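## Task

Push the probe into the cabinet through the cable entry labelled LO and release it so it stays put unaided, with over half its length inside the cabinet; a result that holds only because the robot supports it does not count. Open the gripper and withdraw the arm at the end.

## Robot and tools

Robot: two 7-joint arms, left_arm and right_arm, each ending in a parallel two-finger gripper. The names are labels only and do not match the sides of a camera image. A new task starts with each call to finished_scene, and its result states the next goal.

Frame: one shared scene frame for both arms. The origin is on the table top midway between the arms. +x points out over the table, +z points up, and left_arm sits on the +y side. Positions are in metres. Orientations are quaternions written w, x, y, z. On each gripper, the fingers point along its own +z axis and close along its own y axis. The reported end_effector_position is the spot between the pads when they are shut. Closed fingertips stick out about 19 mm past it, open ones about 6 mm. Closing pushes the tips roughly 13 mm further out, so leave that gap above surfaces. Printed positions can be off, more so at long reach.

Row format (used by execute_actions and move): one flat list of 18 numbers covering both arms, always all 18 even if one arm is idle. Order: left x, y, z, qw, qx, qy, qz, left gripper position, left gripper speed, then the same nine for the right arm. The seven pose numbers are an absolute target in the scene frame, not an offset. Gripper position runs -1 to 1: +1 is fully open (85 mm), 0 is about 41 mm, the pads touch near -0.8, and -1 squeezes until blocked (roughly 190 to 235 N per pad, no separate force setting). Gripper speed runs -1 to 1: about 20 mm/s at -1, 85 at 0, 150 at +1. To leave a gripper unchanged, repeat its previous two numbers; a 0 is a real command. To keep an arm still, resend its last reported pose unchanged along with its current gripper numbers. To keep an orientation, repeat the same target quaternion every time rather than copying a drifted reading.

Limits: each step the commanded pose is clipped to within 70 mm and 16 degrees of the measured one, and position is favoured over orientation if both cannot be met. A call is rejected, sending nothing, if any target lies over 0.6 m from that arm's last reported position along any gripper axis.

Tools:
- execute_actions {"actions": [...], "pictures": bool}. Empty list: just report the state. One action {"rows": [[18 numbers], ...], "steps": n}: up to 15 rows and 15 steps (default 15) of 1/30 s each; the final row repeats if rows run out. One wait {"steps": n}, n up to 300, counted from the previous result, so reply time uses some of it. Only one item per call.
- move {"target": [18 numbers], "speed": m/s}: drives each gripper in a straight line to its absolute pose, both paths ending together, lasting 0.5 to 10 s (cut off at 10 s). Speed 0.002 to 0.5, default 0.25; turning is capped at twice that in rad/s. Gripper numbers are sent at the start. It does not avoid obstacles or the other arm, and grippers may lag, stray or overshoot the speed, especially near full reach.
- wait {"seconds": 0 to 10}: lets time pass with no new command.
- zoom_image {"camera": one of cam_high, cam_low, cam_left_wrist, cam_right_wrist, "region": [x0, y0, x1, y1]}: pixel box in that camera's latest image, at most 504 by 504; images are 896x504, origin top left.
- finished_scene {"scene": number of the current task}: ends it for good and reports success.

Results: a state line with each arm's position and quaternion; joint positions and torques (offset, scaled, noisy); position_measured_pct per gripper (about 50 minus 50 times the finger position, so 0 means fully open). Fingers stopping short below about 90 mean something is held or blocking; about 90 or higher means the pads met. "pose unreachable" means the clearance check changed or blocked that arm's command; HELD marks steps where it was not sent. A "Hand target" line shows where the controller is heading. Move results add a "move:" line with the ending (done, off_target, moving, held, fault), the limits that acted (paced means the pose was clipped; held means some steps were blocked, after which the arm may jump faster), and each gripper's remaining distance. After a large command, check the reported pose and send the rest if short. Pictures come from all four cameras in order.

Gripping: send -1 and keep it there to grip; send a position wider than the object to release. For a gentle hold, open, then close to slightly under the object's width. Fingers may re-close by themselves if the object slips or is lost.

Avoid: pushing anything off the table; collisions or pressing between the arms; hard hits, fast contacts, or targets far past a contact point. A torque fault (load limits 49.6 N m for the first four joints, 31.2 N m for the last three, held weight included) freezes that arm for 10 s. Holding loads heats motors: MOTOR HOT appears at 60 °C, and at 75 °C the arm sags with an OVER-TEMPERATURE FAULT. Occasional outside tugs can disturb held or loose items. Faster, smoother, lower-effort work is better; thinking time keeps the simulation running.

Each tool is called after "Request:" by a JSON object that holds its "api" and its "payload", one argument or row to a line.

## Session

Request:
{"api": "execute_actions", "payload": {
  "actions": []
}}

Scene clock: 0.00 s of 5060.00 s.
left_arm: end_effector_position=(+0.4444, +0.2671, +0.1858) position_measured_pct=0.0 end_effector_quat_wxyz=(-0.004, +0.925, -0.247, +0.290) | right_arm: end_effector_position=(+0.4149, -0.2872, +0.2933) position_measured_pct=0.0 end_effector_quat_wxyz=(+0.431, +0.203, +0.878, -0.053)
Joint positions: left_arm=[ 0.731  0.283 -0.424  2.202  0.988  0.161  3.461] | right_arm=[-1.118  0.064 -0.129  2.273  1.108  1.069 -0.715]
Joint velocities: left_arm=[-0.001  0.    -0.     0.     0.    -0.     0.   ] | right_arm=[-0.001 -0.    -0.001 -0.001  0.001  0.001 -0.001]
Joint torques (N m, as the joint torque sensors report them, + toward a larger angle): no reading
Motor temperatures (°C, as the motors report them): left_arm=[30 26 25 31 31 34 46] | right_arm=[30 29 26 31 37 43 38]
Hand target (left_arm): +0.444, +0.267, +0.186; -0.004, +0.925, -0.247, +0.290
Hand target (right_arm): +0.415, -0.287, +0.293; +0.431, +0.203, +0.878, -0.053

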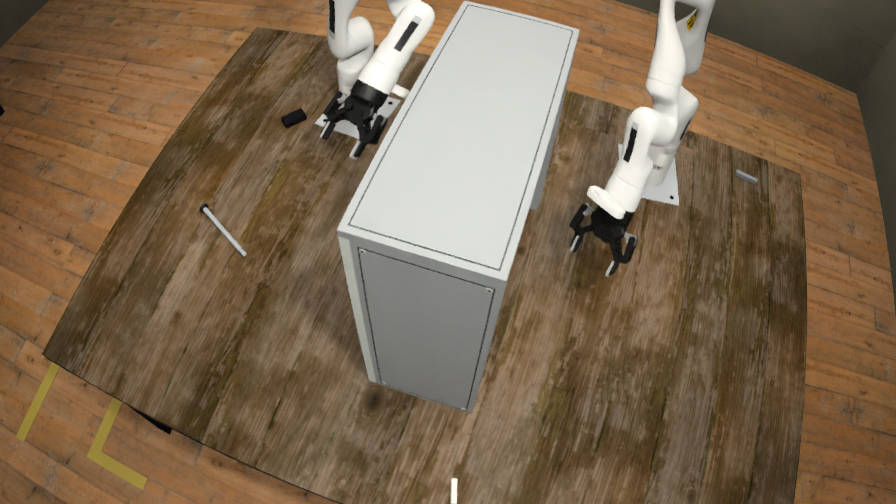

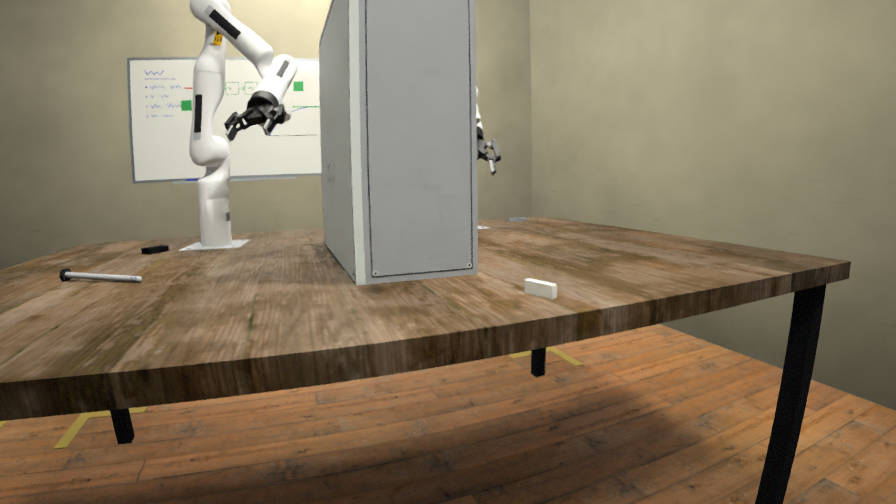

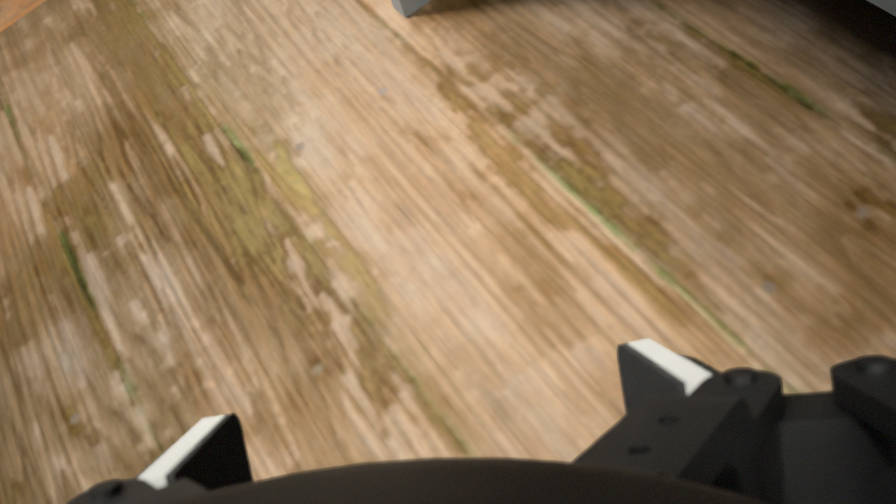

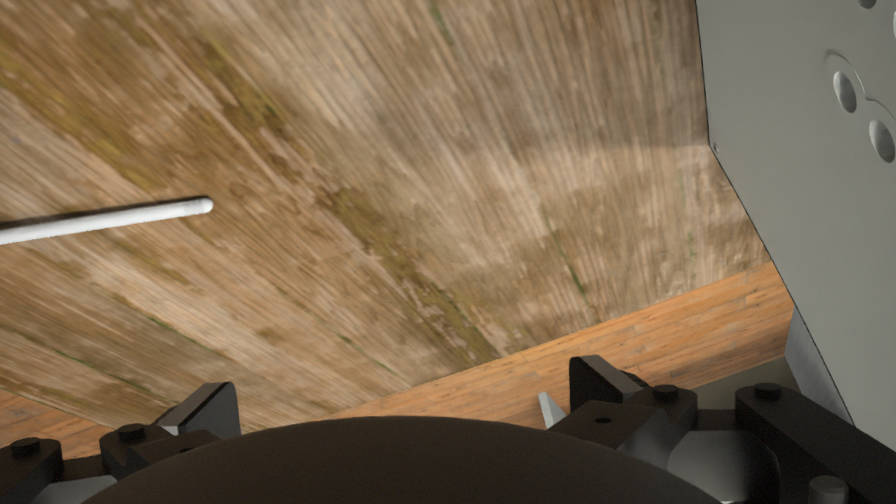

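Request:
{"api": "move", "payload": {
  "target": [0.5,0.33,0.22,0.5,0.5,-0.5,0.5,1,0,0.5,-0.4,0.22,0.5,-0.5,-0.5,-0.5,1,0]
}}

Scene clock: 6.20 s of 5060.00 s.
left_arm: end_effector_position=(+0.4994, +0.3296, +0.2196) position_measured_pct=0.0 end_effector_quat_wxyz=(+0.501, +0.501, -0.500, +0.499) | right_arm: end_effector_position=(+0.4993, -0.3998, +0.2199) position_measured_pct=0.0 end_effector_quat_wxyz=(+0.499, -0.501, -0.499, -0.500)
Joint positions: left_arm=[-0.343  1.108  0.019  1.399  1.164  1.835  2.157] | right_arm=[ 0.212  1.1    0.342  1.538 -1.254  2.054  1.197]
Joint velocities: left_arm=[-0.002  0.009 -0.001 -0.002  0.    -0.    -0.001] | right_arm=[ 0.004  0.008  0.002 -0.003 -0.     0.001 -0.001]
Joint torques (N m, as the joint torque sensors report them, + toward a larger angle): left_arm=[  0.61 -21.3    3.11  -3.97   1.39   2.23  -0.15] | right_arm=[ -0.14 -22.33   0.86  -2.29  -0.94   2.32   0.21]
Motor temperatures (°C, as the motors report them): left_arm=[30 26 25 31 31 34 46] | right_arm=[30 29 26 31 37 43 38]
Hand target (left_arm): +0.499, +0.330, +0.219; +0.501, +0.501, -0.500, +0.499
Hand target (right_arm): +0.499, -0.400, +0.220; +0.499, -0.502, -0.499, -0.500
Off the commanded pose (left_arm): 0.001 m, 0 deg.
Off the commanded pose (right_arm): 0.001 m, 0 deg.
move: done

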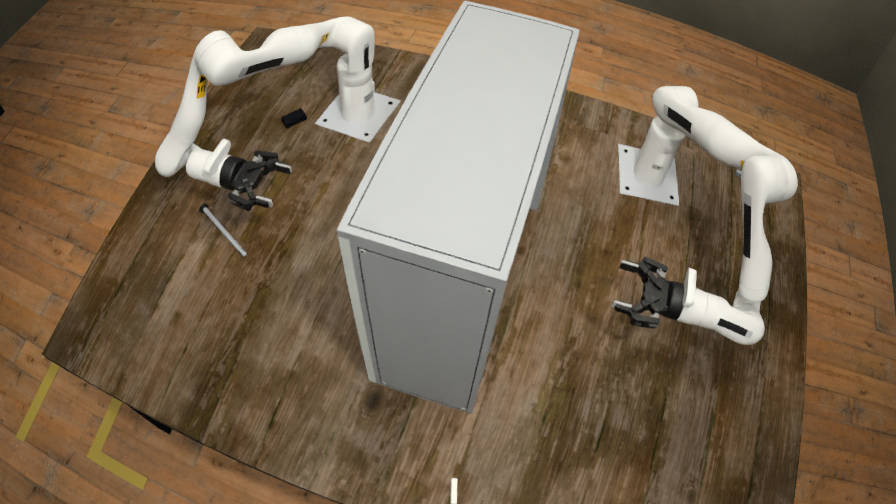

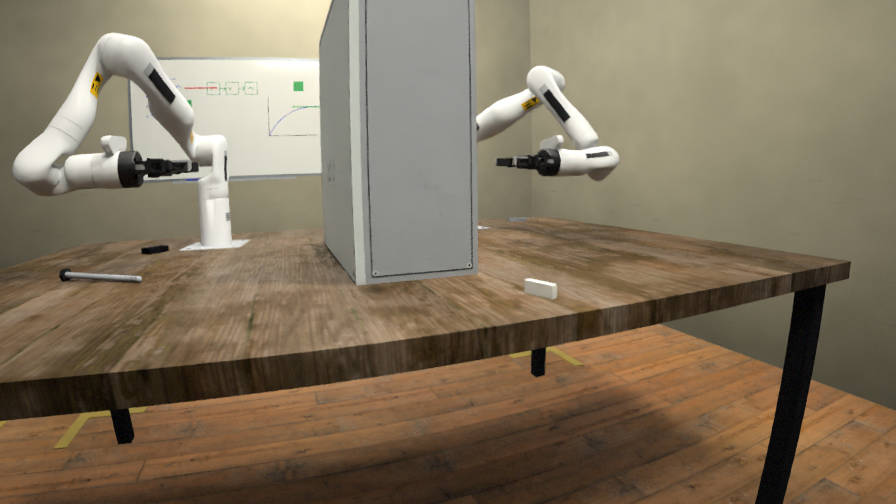

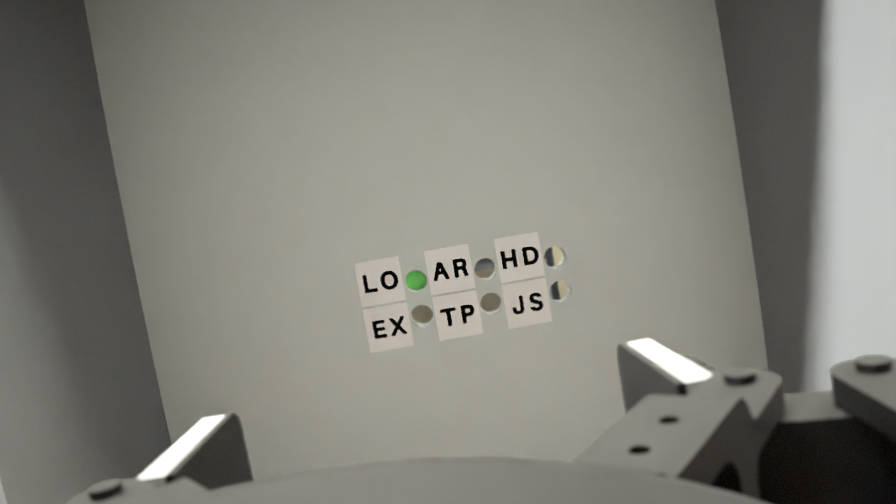

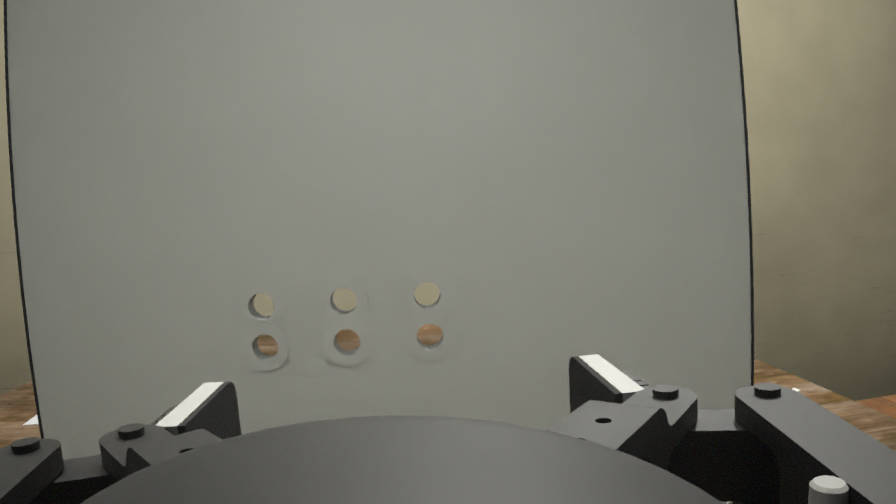

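Request:
{"api": "move", "payload": {
  "target": [0.5,0.2,0.18,0.5,0.5,-0.5,0.5,1,0,0.45,-0.6,0.17,0,0.906,0.423,0,1,0],
  "speed": 0.35
}}

Scene clock: 9.90 s of 5060.00 s.
left_arm: end_effector_position=(+0.5000, +0.2000, +0.1801) position_measured_pct=0.0 end_effector_quat_wxyz=(+0.500, +0.500, -0.500, +0.500) | right_arm: end_effector_position=(+0.4488, -0.6010, +0.1708) position_measured_pct=0.0 end_effector_quat_wxyz=(+0.000, +0.906, +0.423, +0.001)
Joint positions: left_arm=[-0.157  1.141  0.08   1.543  1.298  1.626  2.032] | right_arm=[-0.465  0.737  1.206  1.781 -0.752  1.171  0.402]
Joint velocities: left_arm=[ 0.002  0.     0.    -0.    -0.     0.001 -0.   ] | right_arm=[-0.003  0.001 -0.002  0.     0.001  0.    -0.002]
Joint torques (N m, as the joint torque sensors report them, + toward a larger angle): left_arm=[  0.71 -20.1    3.85  -3.14   0.99   2.32   0.21] | right_arm=[  0.26 -15.47   5.73  -5.47  -0.07  -0.13   0.01]
Motor temperatures (°C, as the motors report them): left_arm=[30 26 25 31 31 34 46] | right_arm=[30 29 26 31 37 43 38]
Hand target (left_arm): +0.500, +0.200, +0.180; +0.500, +0.500, -0.500, +0.500
Hand target (right_arm): +0.449, -0.601, +0.171; +0.000, +0.906, +0.423, +0.001
Off the commanded pose (left_arm): 0.000 m, 0 deg.
Off the commanded pose (right_arm): 0.002 m, 0 deg.
move: done

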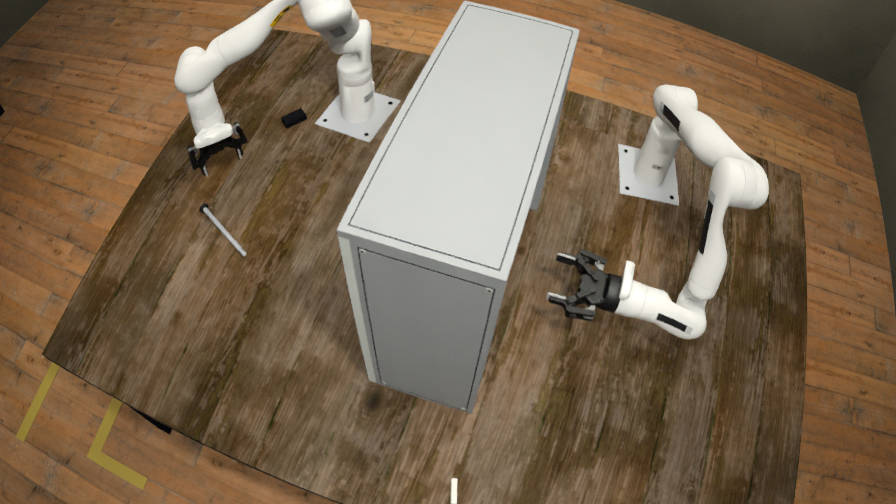

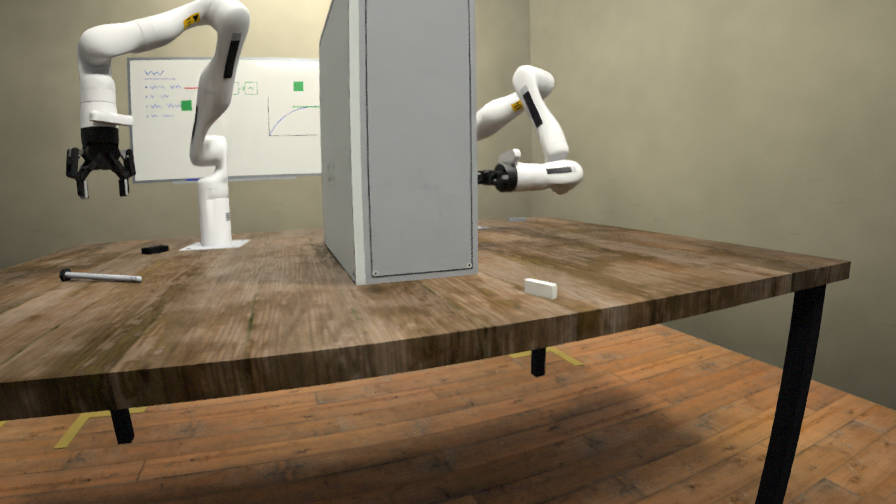

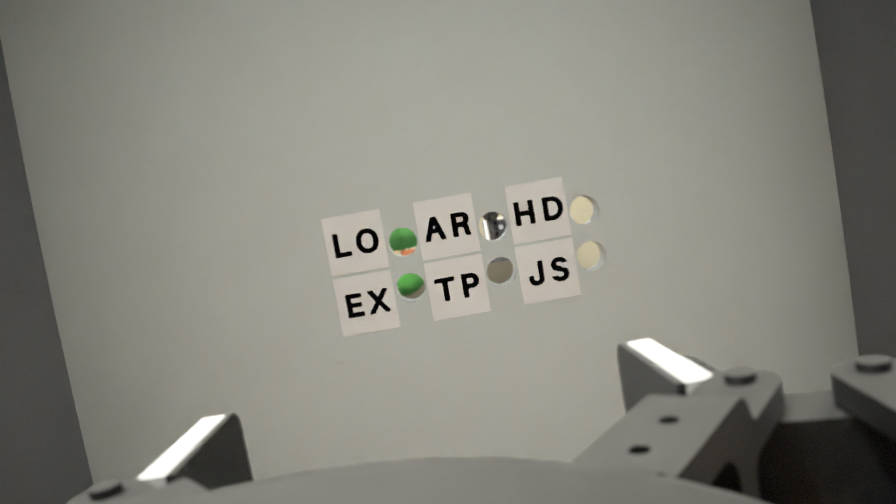

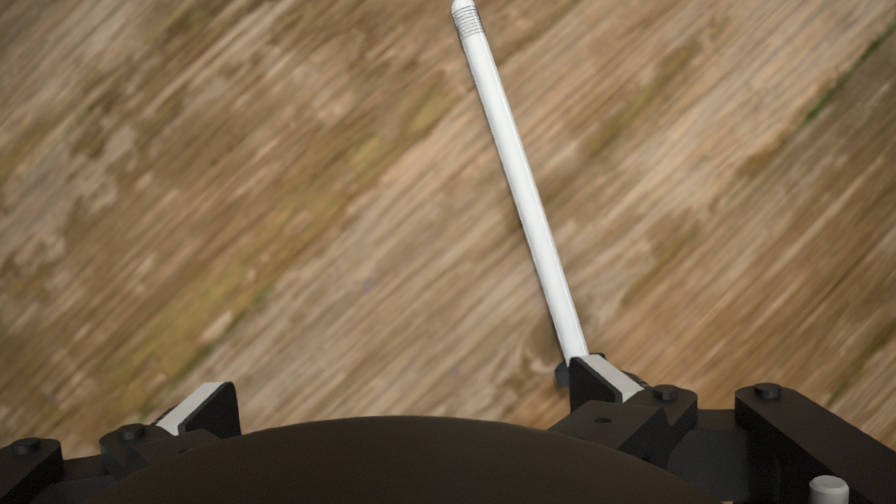

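Request:
{"api": "move", "payload": {
  "target": [0.5,0.2,0.18,0.5,0.5,-0.5,0.5,1,0,0.522,-0.618,0.06,-0.135,0.824,0.504,0.221,0.3,0]
}}

Request:
{"api": "zoom_image", "payload": {
  "camera": "cam_low",
  "region": [0,180,200,300]
}}

Scene clock: 12.70 s of 5060.00 s.
left_arm: end_effector_position=(+0.5000, +0.2000, +0.1800) position_measured_pct=0.0 end_effector_quat_wxyz=(+0.500, +0.500, -0.500, +0.500) | right_arm: end_effector_position=(+0.5218, -0.6178, +0.0596) position_measured_pct=34.9 end_effector_quat_wxyz=(-0.135, +0.824, +0.504, +0.221)
Joint positions: left_arm=[-0.157  1.141  0.08   1.543  1.298  1.625  2.032] | right_arm=[ 0.12   0.976  0.733  1.598 -1.161  1.302  0.981]
Joint velocities: left_arm=[-0.001  0.     0.    -0.     0.    -0.    -0.   ] | right_arm=[ 0.002  0.003  0.001 -0.002 -0.001 -0.     0.   ]
Joint torques (N m, as the joint torque sensors report them, + toward a larger angle): left_arm=[  0.51 -20.7    3.61  -3.25   0.82   2.57   0.03] | right_arm=[ -0.18 -21.41   3.7   -3.9   -0.76   1.16   0.11]
Motor temperatures (°C, as the motors report them): left_arm=[30 26 25 31 31 34 46] | right_arm=[30 29 26 31 37 43 38]
Hand target (left_arm): +0.500, +0.200, +0.180; +0.500, +0.500, -0.500, +0.500
Hand target (right_arm): +0.522, -0.618, +0.059; -0.135, +0.824, +0.504, +0.220
Off the commanded pose (left_arm): 0.000 m, 0 deg.
Off the commanded pose (right_arm): 0.001 m, 0 deg.
move: done

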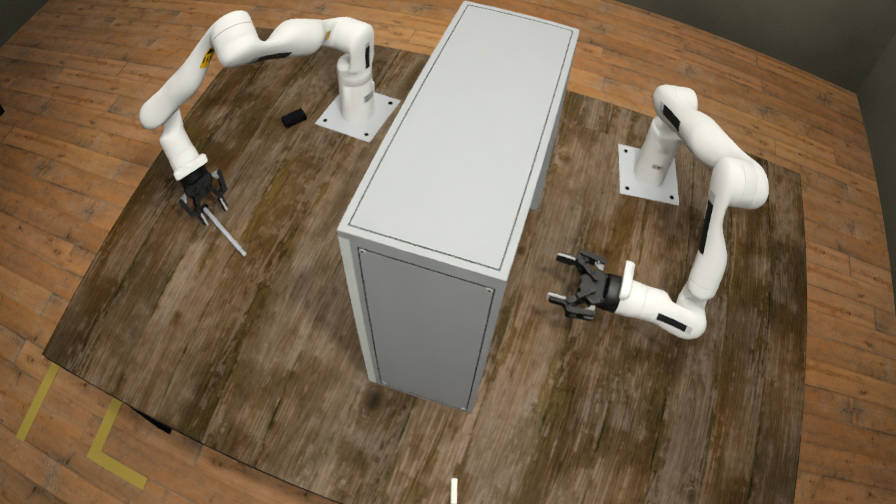

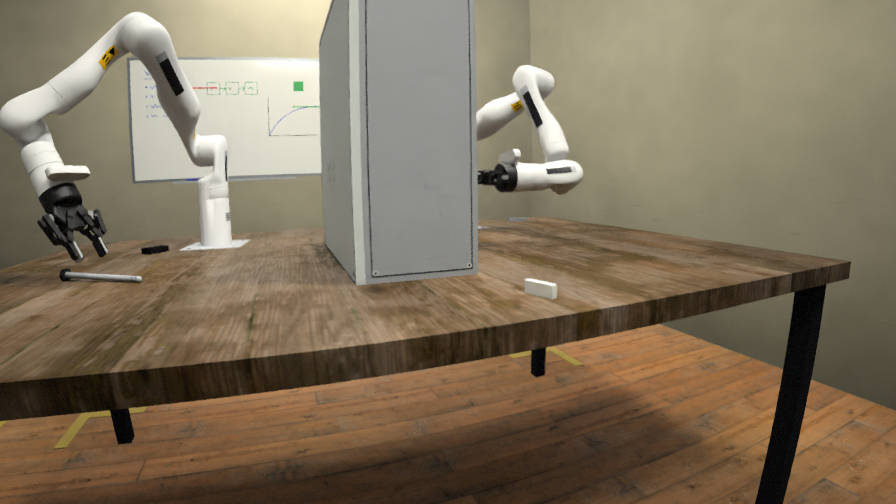

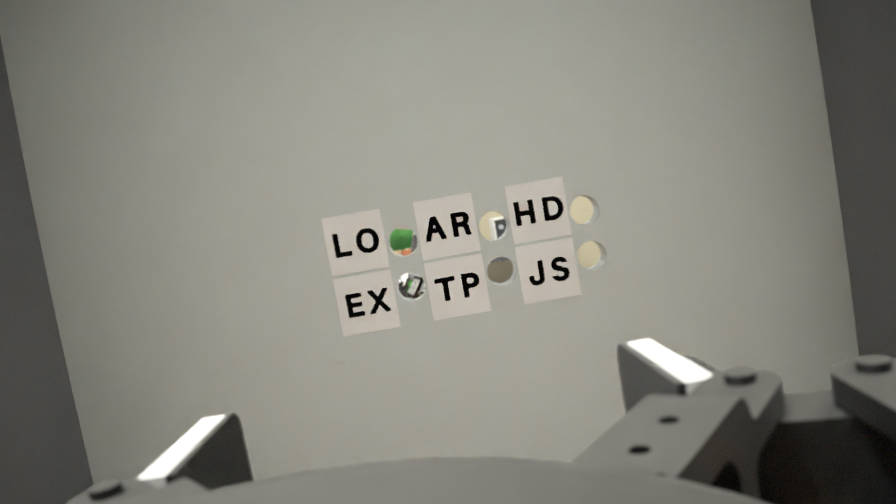

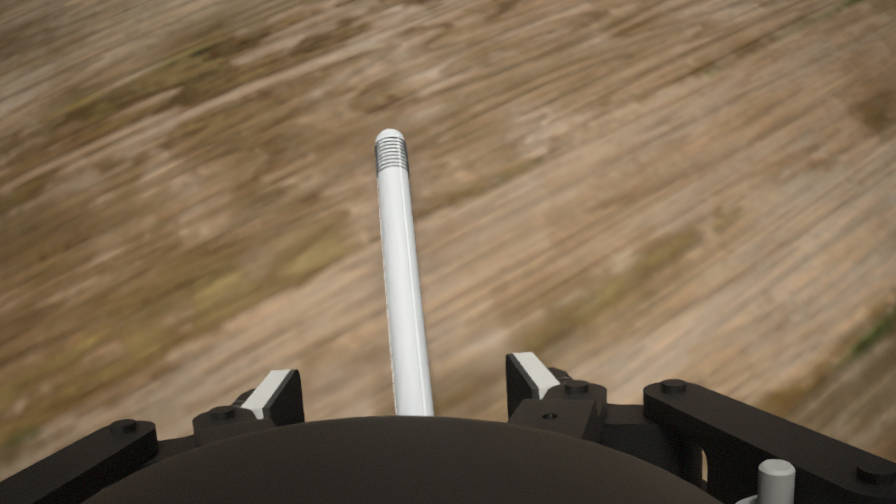

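Region (0, 180, 200, 300) of cam_low's 896x504 image, scaled by 2.520, with more detail than that image has; it fills the top 302 rows of this view, and the rest is white.

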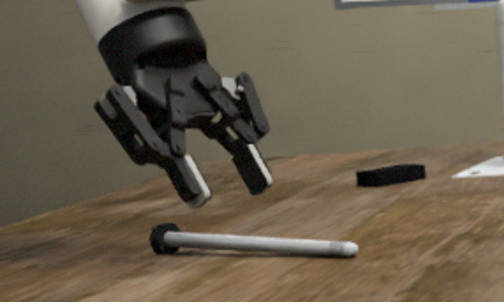

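Request:
{"api": "move", "payload": {
  "target": [0.5,0.2,0.18,0.5,0.5,-0.5,0.5,1,0,0.519,-0.626,0.024,-0.14,0.812,0.522,0.218,-0.1,0],
  "speed": 0.08
}}

Request:
{"api": "zoom_image", "payload": {
  "camera": "cam_low",
  "region": [0,180,200,300]
}}

Scene clock: 13.87 s of 5060.00 s.
left_arm: end_effector_position=(+0.5000, +0.2000, +0.1800) position_measured_pct=0.0 end_effector_quat_wxyz=(+0.500, +0.500, -0.500, +0.500) | right_arm: end_effector_position=(+0.5191, -0.6258, +0.0243) position_measured_pct=54.8 end_effector_quat_wxyz=(-0.140, +0.812, +0.523, +0.218)
Joint positions: left_arm=[-0.157  1.141  0.08   1.543  1.298  1.625  2.032] | right_arm=[ 0.156  1.049  0.701  1.567 -1.178  1.286  1.053]
Joint velocities: left_arm=[-0.    -0.001 -0.     0.     0.     0.001 -0.001] | right_arm=[ 0.004  0.005  0.     0.001  0.001  0.001 -0.001]
Joint torques (N m, as the joint torque sensors report them, + toward a larger angle): left_arm=[  0.43 -20.13   3.69  -3.05   1.     2.38  -0.15] | right_arm=[  0.17 -22.38   3.84  -3.49  -0.72   1.14   0.27]
Motor temperatures (°C, as the motors report them): left_arm=[30 26 25 31 31 34 46] | right_arm=[30 29 26 31 37 43 38]
Hand target (left_arm): +0.500, +0.200, +0.180; +0.500, +0.500, -0.500, +0.500
Hand target (right_arm): +0.519, -0.626, +0.024; -0.140, +0.812, +0.522, +0.218
Off the commanded pose (left_arm): 0.000 m, 0 deg.
Off the commanded pose (right_arm): 0.000 m, 0 deg.
move: done

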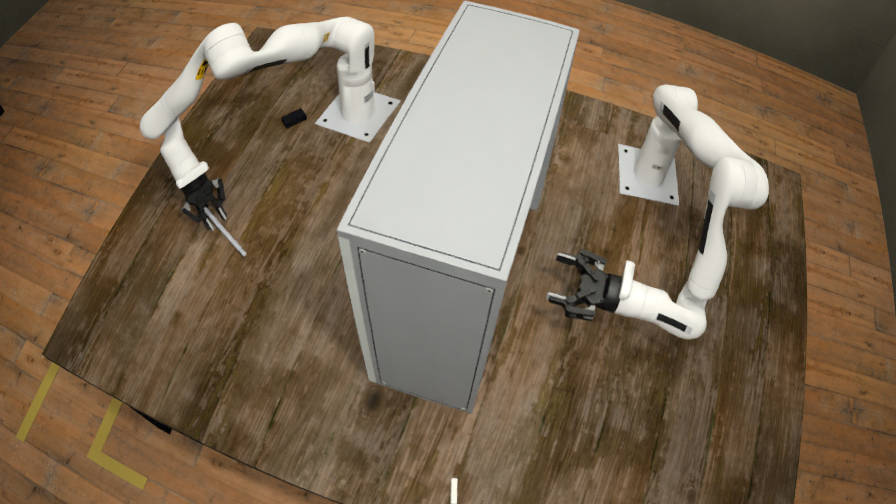

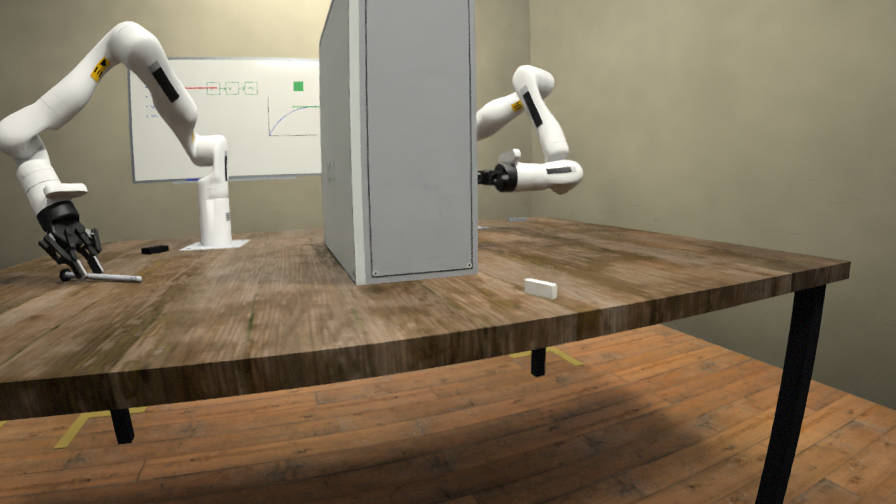

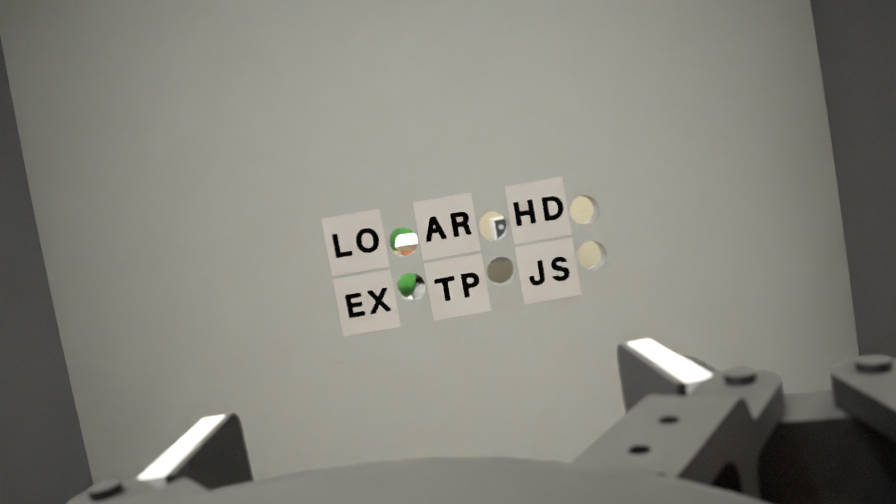

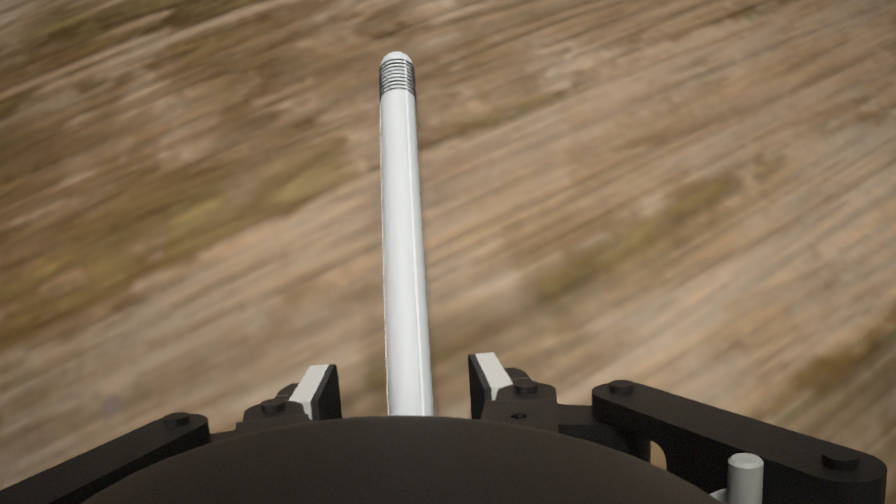

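Region (0, 180, 200, 300) of cam_low's 896x504 image, scaled by 2.520, with more detail than that image has; it fills the top 302 rows of this view, and the rest is white.

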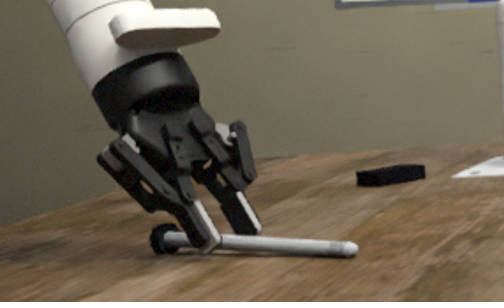

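Request:
{"api": "execute_actions", "payload": {
  "actions": [
    {"rows":[[0.5,0.2,0.18,0.5,0.5,-0.5,0.5,1,0,0.52,-0.6265,0.021,-0.14,0.812,0.522,0.218,-1,-0.4]],"steps":15}
  ],
  "pictures": false
}}

Request:
{"api": "move", "payload": {
  "target": [0.5,0.2,0.18,0.5,0.5,-0.5,0.5,1,0,0.52,-0.62,0.05,-0.14,0.812,0.522,0.218,-1,-0.4],
  "speed": 0.1
}}

Request:
{"api": "move", "payload": {
  "target": [0.5,0.15,0.155,0.5,0.5,-0.5,0.5,1,0,0.5,-0.3,0.225,-0.195,0.68,0.68,0.195,-1,-0.4]
}}

Scene clock: 15.23 s of 5060.00 s.
left_arm: end_effector_position=(+0.5000, +0.2000, +0.1800) position_measured_pct=0.0 end_effector_quat_wxyz=(+0.500, +0.500, -0.500, +0.500) | right_arm: end_effector_position=(+0.5200, -0.6265, +0.0211) position_measured_pct=79.8 end_effector_quat_wxyz=(-0.140, +0.812, +0.522, +0.218)
Joint positions: left_arm=[-0.157  1.141  0.08   1.543  1.298  1.625  2.032] | right_arm=[ 0.158  1.056  0.698  1.562 -1.182  1.283  1.054]
Joint velocities: left_arm=[ 0.001 -0.     0.     0.     0.     0.    -0.   ] | right_arm=[ 0.001 -0.003  0.003  0.001  0.     0.004 -0.001]
Joint torques (N m, as the joint torque sensors report them, + toward a larger angle): left_arm=[  0.39 -20.82   3.4   -2.88   1.26   2.27   0.12] | right_arm=[  0.25 -21.77   3.79  -3.67  -0.64   0.89  -0.13]
Motor temperatures (°C, as the motors report them): left_arm=[30 26 25 31 31 34 46] | right_arm=[30 29 26 31 37 43 38]
Hand target (left_arm): +0.500, +0.200, +0.180; +0.500, +0.500, -0.500, +0.500
Hand target (right_arm): +0.520, -0.627, +0.021; -0.140, +0.812, +0.522, +0.218
Off the commanded pose (left_arm): 0.000 m, 0 deg.
Off the commanded pose (right_arm): 0.000 m, 0 deg.
Steps of this call (steps 1 to 26: nothing new was sent; steps 27 to 41: all 15 steps of this action). Readings (end_effector_position | what the end effector reports):
27: left_arm (+0.5000, +0.2000, +0.1800) | right_arm (+0.5189, -0.6261, +0.0234) | left_arm position_measured_pct=0.0 | right_arm position_measured_pct=54.8
28: left_arm (+0.5000, +0.2000, +0.1800) | right_arm (+0.5194, -0.6266, +0.0217) | left_arm position_measured_pct=0.0 | right_arm position_measured_pct=55.2
30: left_arm (+0.5000, +0.2000, +0.1800) | right_arm (+0.5200, -0.6264, +0.0211) | left_arm position_measured_pct=0.0 | right_arm position_measured_pct=57.9
34: left_arm (+0.5000, +0.2000, +0.1800) | right_arm (+0.5201, -0.6265, +0.0211) | left_arm position_measured_pct=0.0 | right_arm position_measured_pct=65.9
41: the state above

Scene clock: 16.23 s of 5060.00 s.
left_arm: end_effector_position=(+0.5000, +0.2000, +0.1800) position_measured_pct=0.0 end_effector_quat_wxyz=(+0.500, +0.500, -0.500, +0.500) | right_arm: end_effector_position=(+0.5199, -0.6201, +0.0498) position_measured_pct=82.9 end_effector_quat_wxyz=(-0.140, +0.813, +0.522, +0.218)
Joint positions: left_arm=[-0.157  1.141  0.08   1.543  1.298  1.625  2.032] | right_arm=[ 0.134  1.001  0.721  1.575 -1.151  1.31   1.017]
Joint velocities: left_arm=[-0.001 -0.001  0.    -0.    -0.    -0.001  0.   ] | right_arm=[-0.003 -0.004  0.001  0.    -0.001  0.003  0.001]
Joint torques (N m, as the joint torque sensors report them, + toward a larger angle): left_arm=[  0.71 -20.35   3.46  -3.3    0.78   2.39  -0.1 ] | right_arm=[  0.03 -21.87   4.01  -4.01  -0.87   1.25   0.11]
Motor temperatures (°C, as the motors report them): left_arm=[30 26 25 31 31 34 46] | right_arm=[30 29 26 31 37 43 38]
Hand target (left_arm): +0.500, +0.200, +0.180; +0.500, +0.500, -0.500, +0.500
Hand target (right_arm): +0.520, -0.620, +0.050; -0.140, +0.812, +0.522, +0.218
Off the commanded pose (left_arm): 0.000 m, 0 deg.
Off the commanded pose (right_arm): 0.000 m, 0 deg.
move: done

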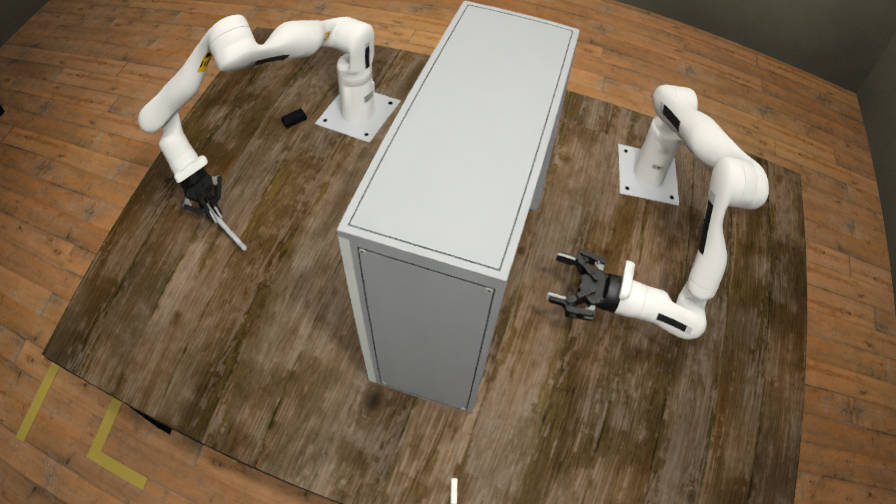

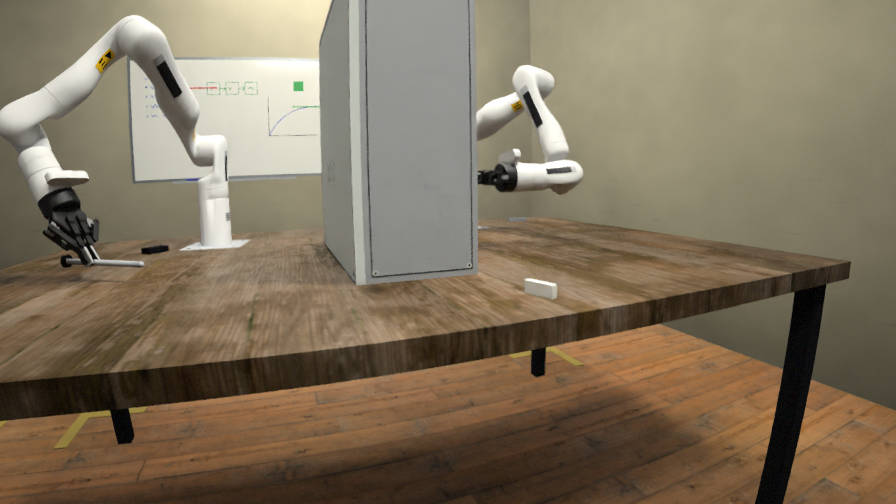

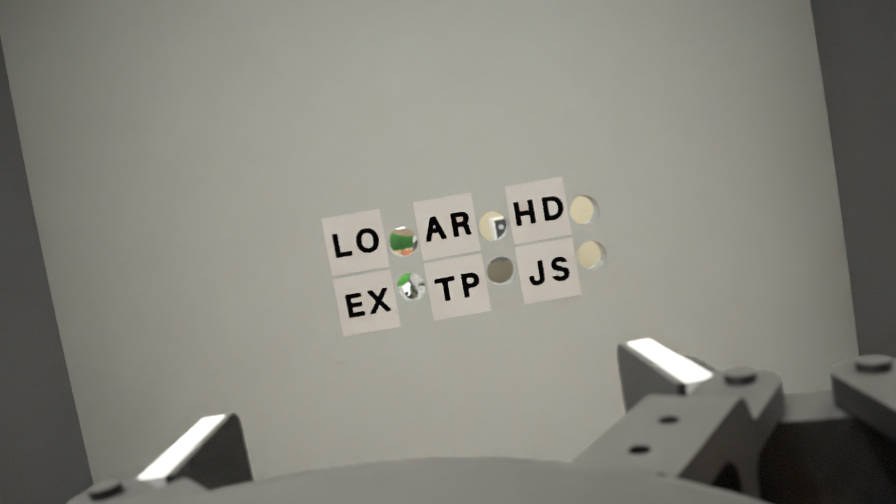

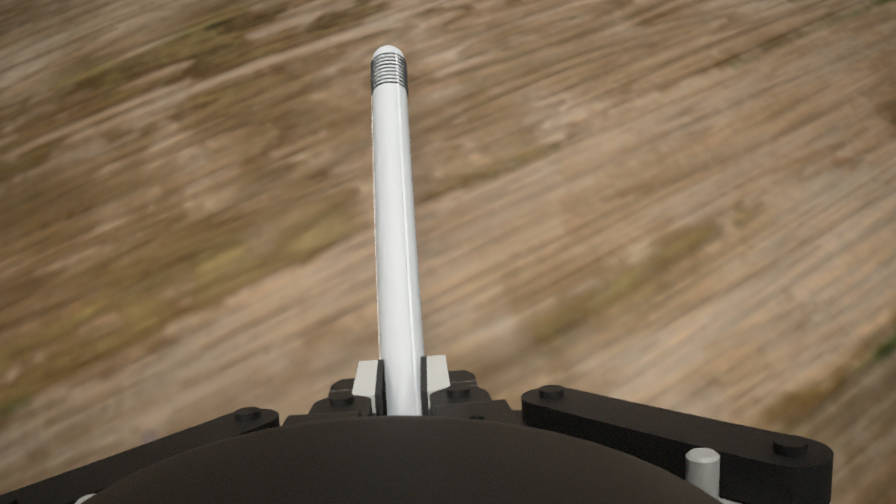

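Scene clock: 18.10 s of 5060.00 s.
left_arm: end_effector_position=(+0.5000, +0.1500, +0.1551) position_measured_pct=0.0 end_effector_quat_wxyz=(+0.500, +0.500, -0.500, +0.500) | right_arm: end_effector_position=(+0.5019, -0.3007, +0.2247) position_measured_pct=82.9 end_effector_quat_wxyz=(-0.194, +0.680, +0.680, +0.195)
Joint positions: left_arm=[-0.081  1.189  0.11   1.553  1.361  1.551  1.984] | right_arm=[-0.554  0.552  0.73   1.71  -0.933  1.333  0.638]
Joint velocities: left_arm=[ 0.     0.001  0.    -0.    -0.    -0.002 -0.002] | right_arm=[-0.006 -0.006 -0.004 -0.001  0.002 -0.004 -0.002]
Joint torques (N m, as the joint torque sensors report them, + toward a larger angle): left_arm=[  0.59 -20.33   3.54  -2.86   0.99   2.51   0.22] | right_arm=[  0.34 -16.95   2.49  -6.38  -1.3    0.98   0.08]
Motor temperatures (°C, as the motors report them): left_arm=[30 26 25 31 31 34 46] | right_arm=[30 29 26 31 37 43 38]
Hand target (left_arm): +0.500, +0.150, +0.155; +0.500, +0.500, -0.500, +0.500
Hand target (right_arm): +0.502, -0.300, +0.225; -0.194, +0.680, +0.680, +0.195
Off the commanded pose (left_arm): 0.000 m, 0 deg.
Off the commanded pose (right_arm): 0.002 m, 0 deg.
move: done

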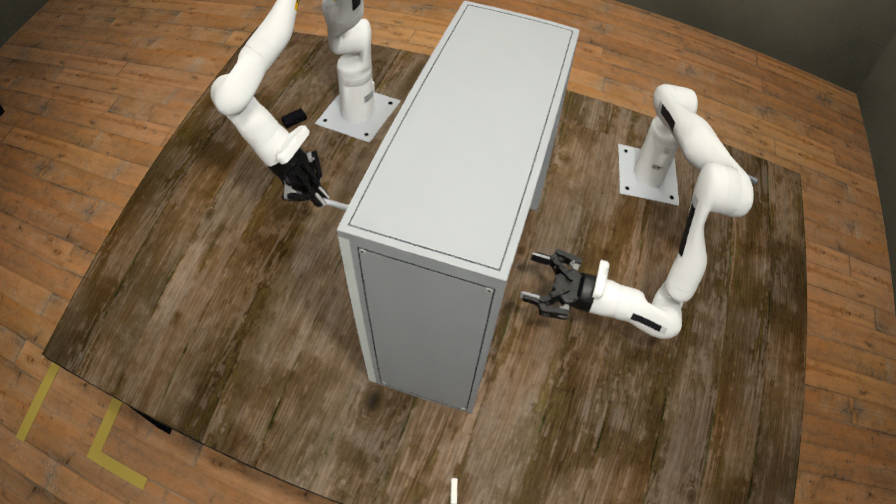

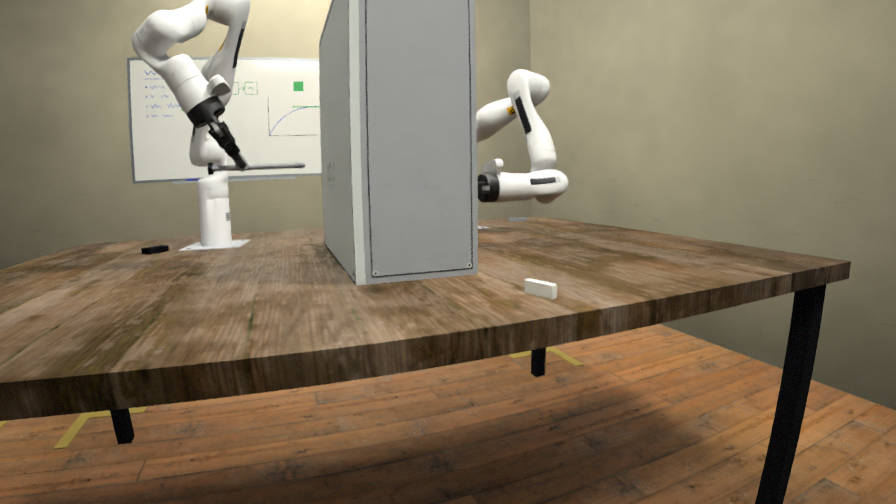

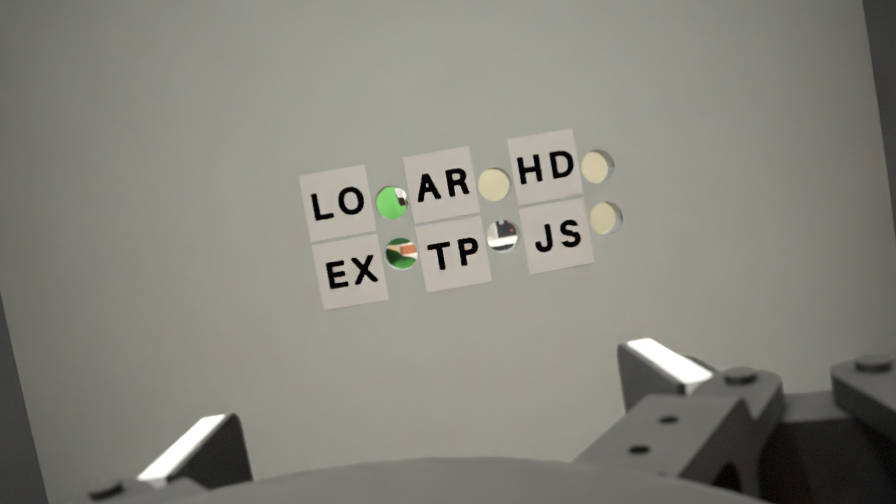

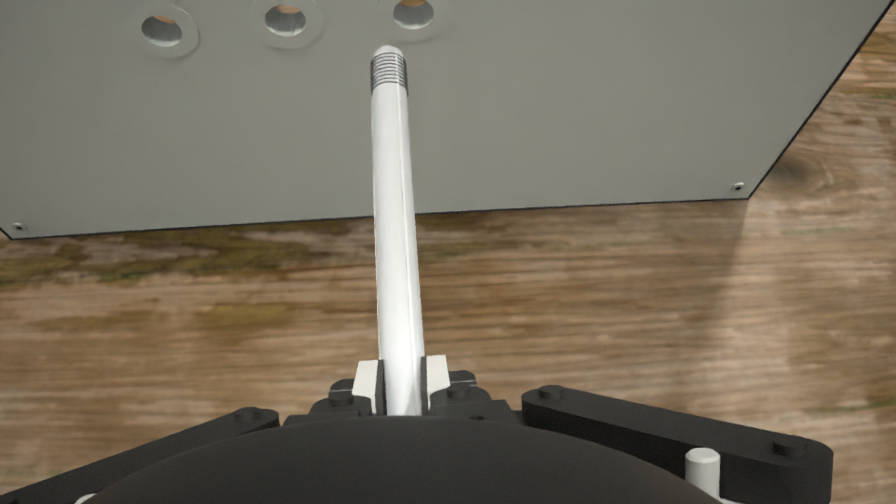

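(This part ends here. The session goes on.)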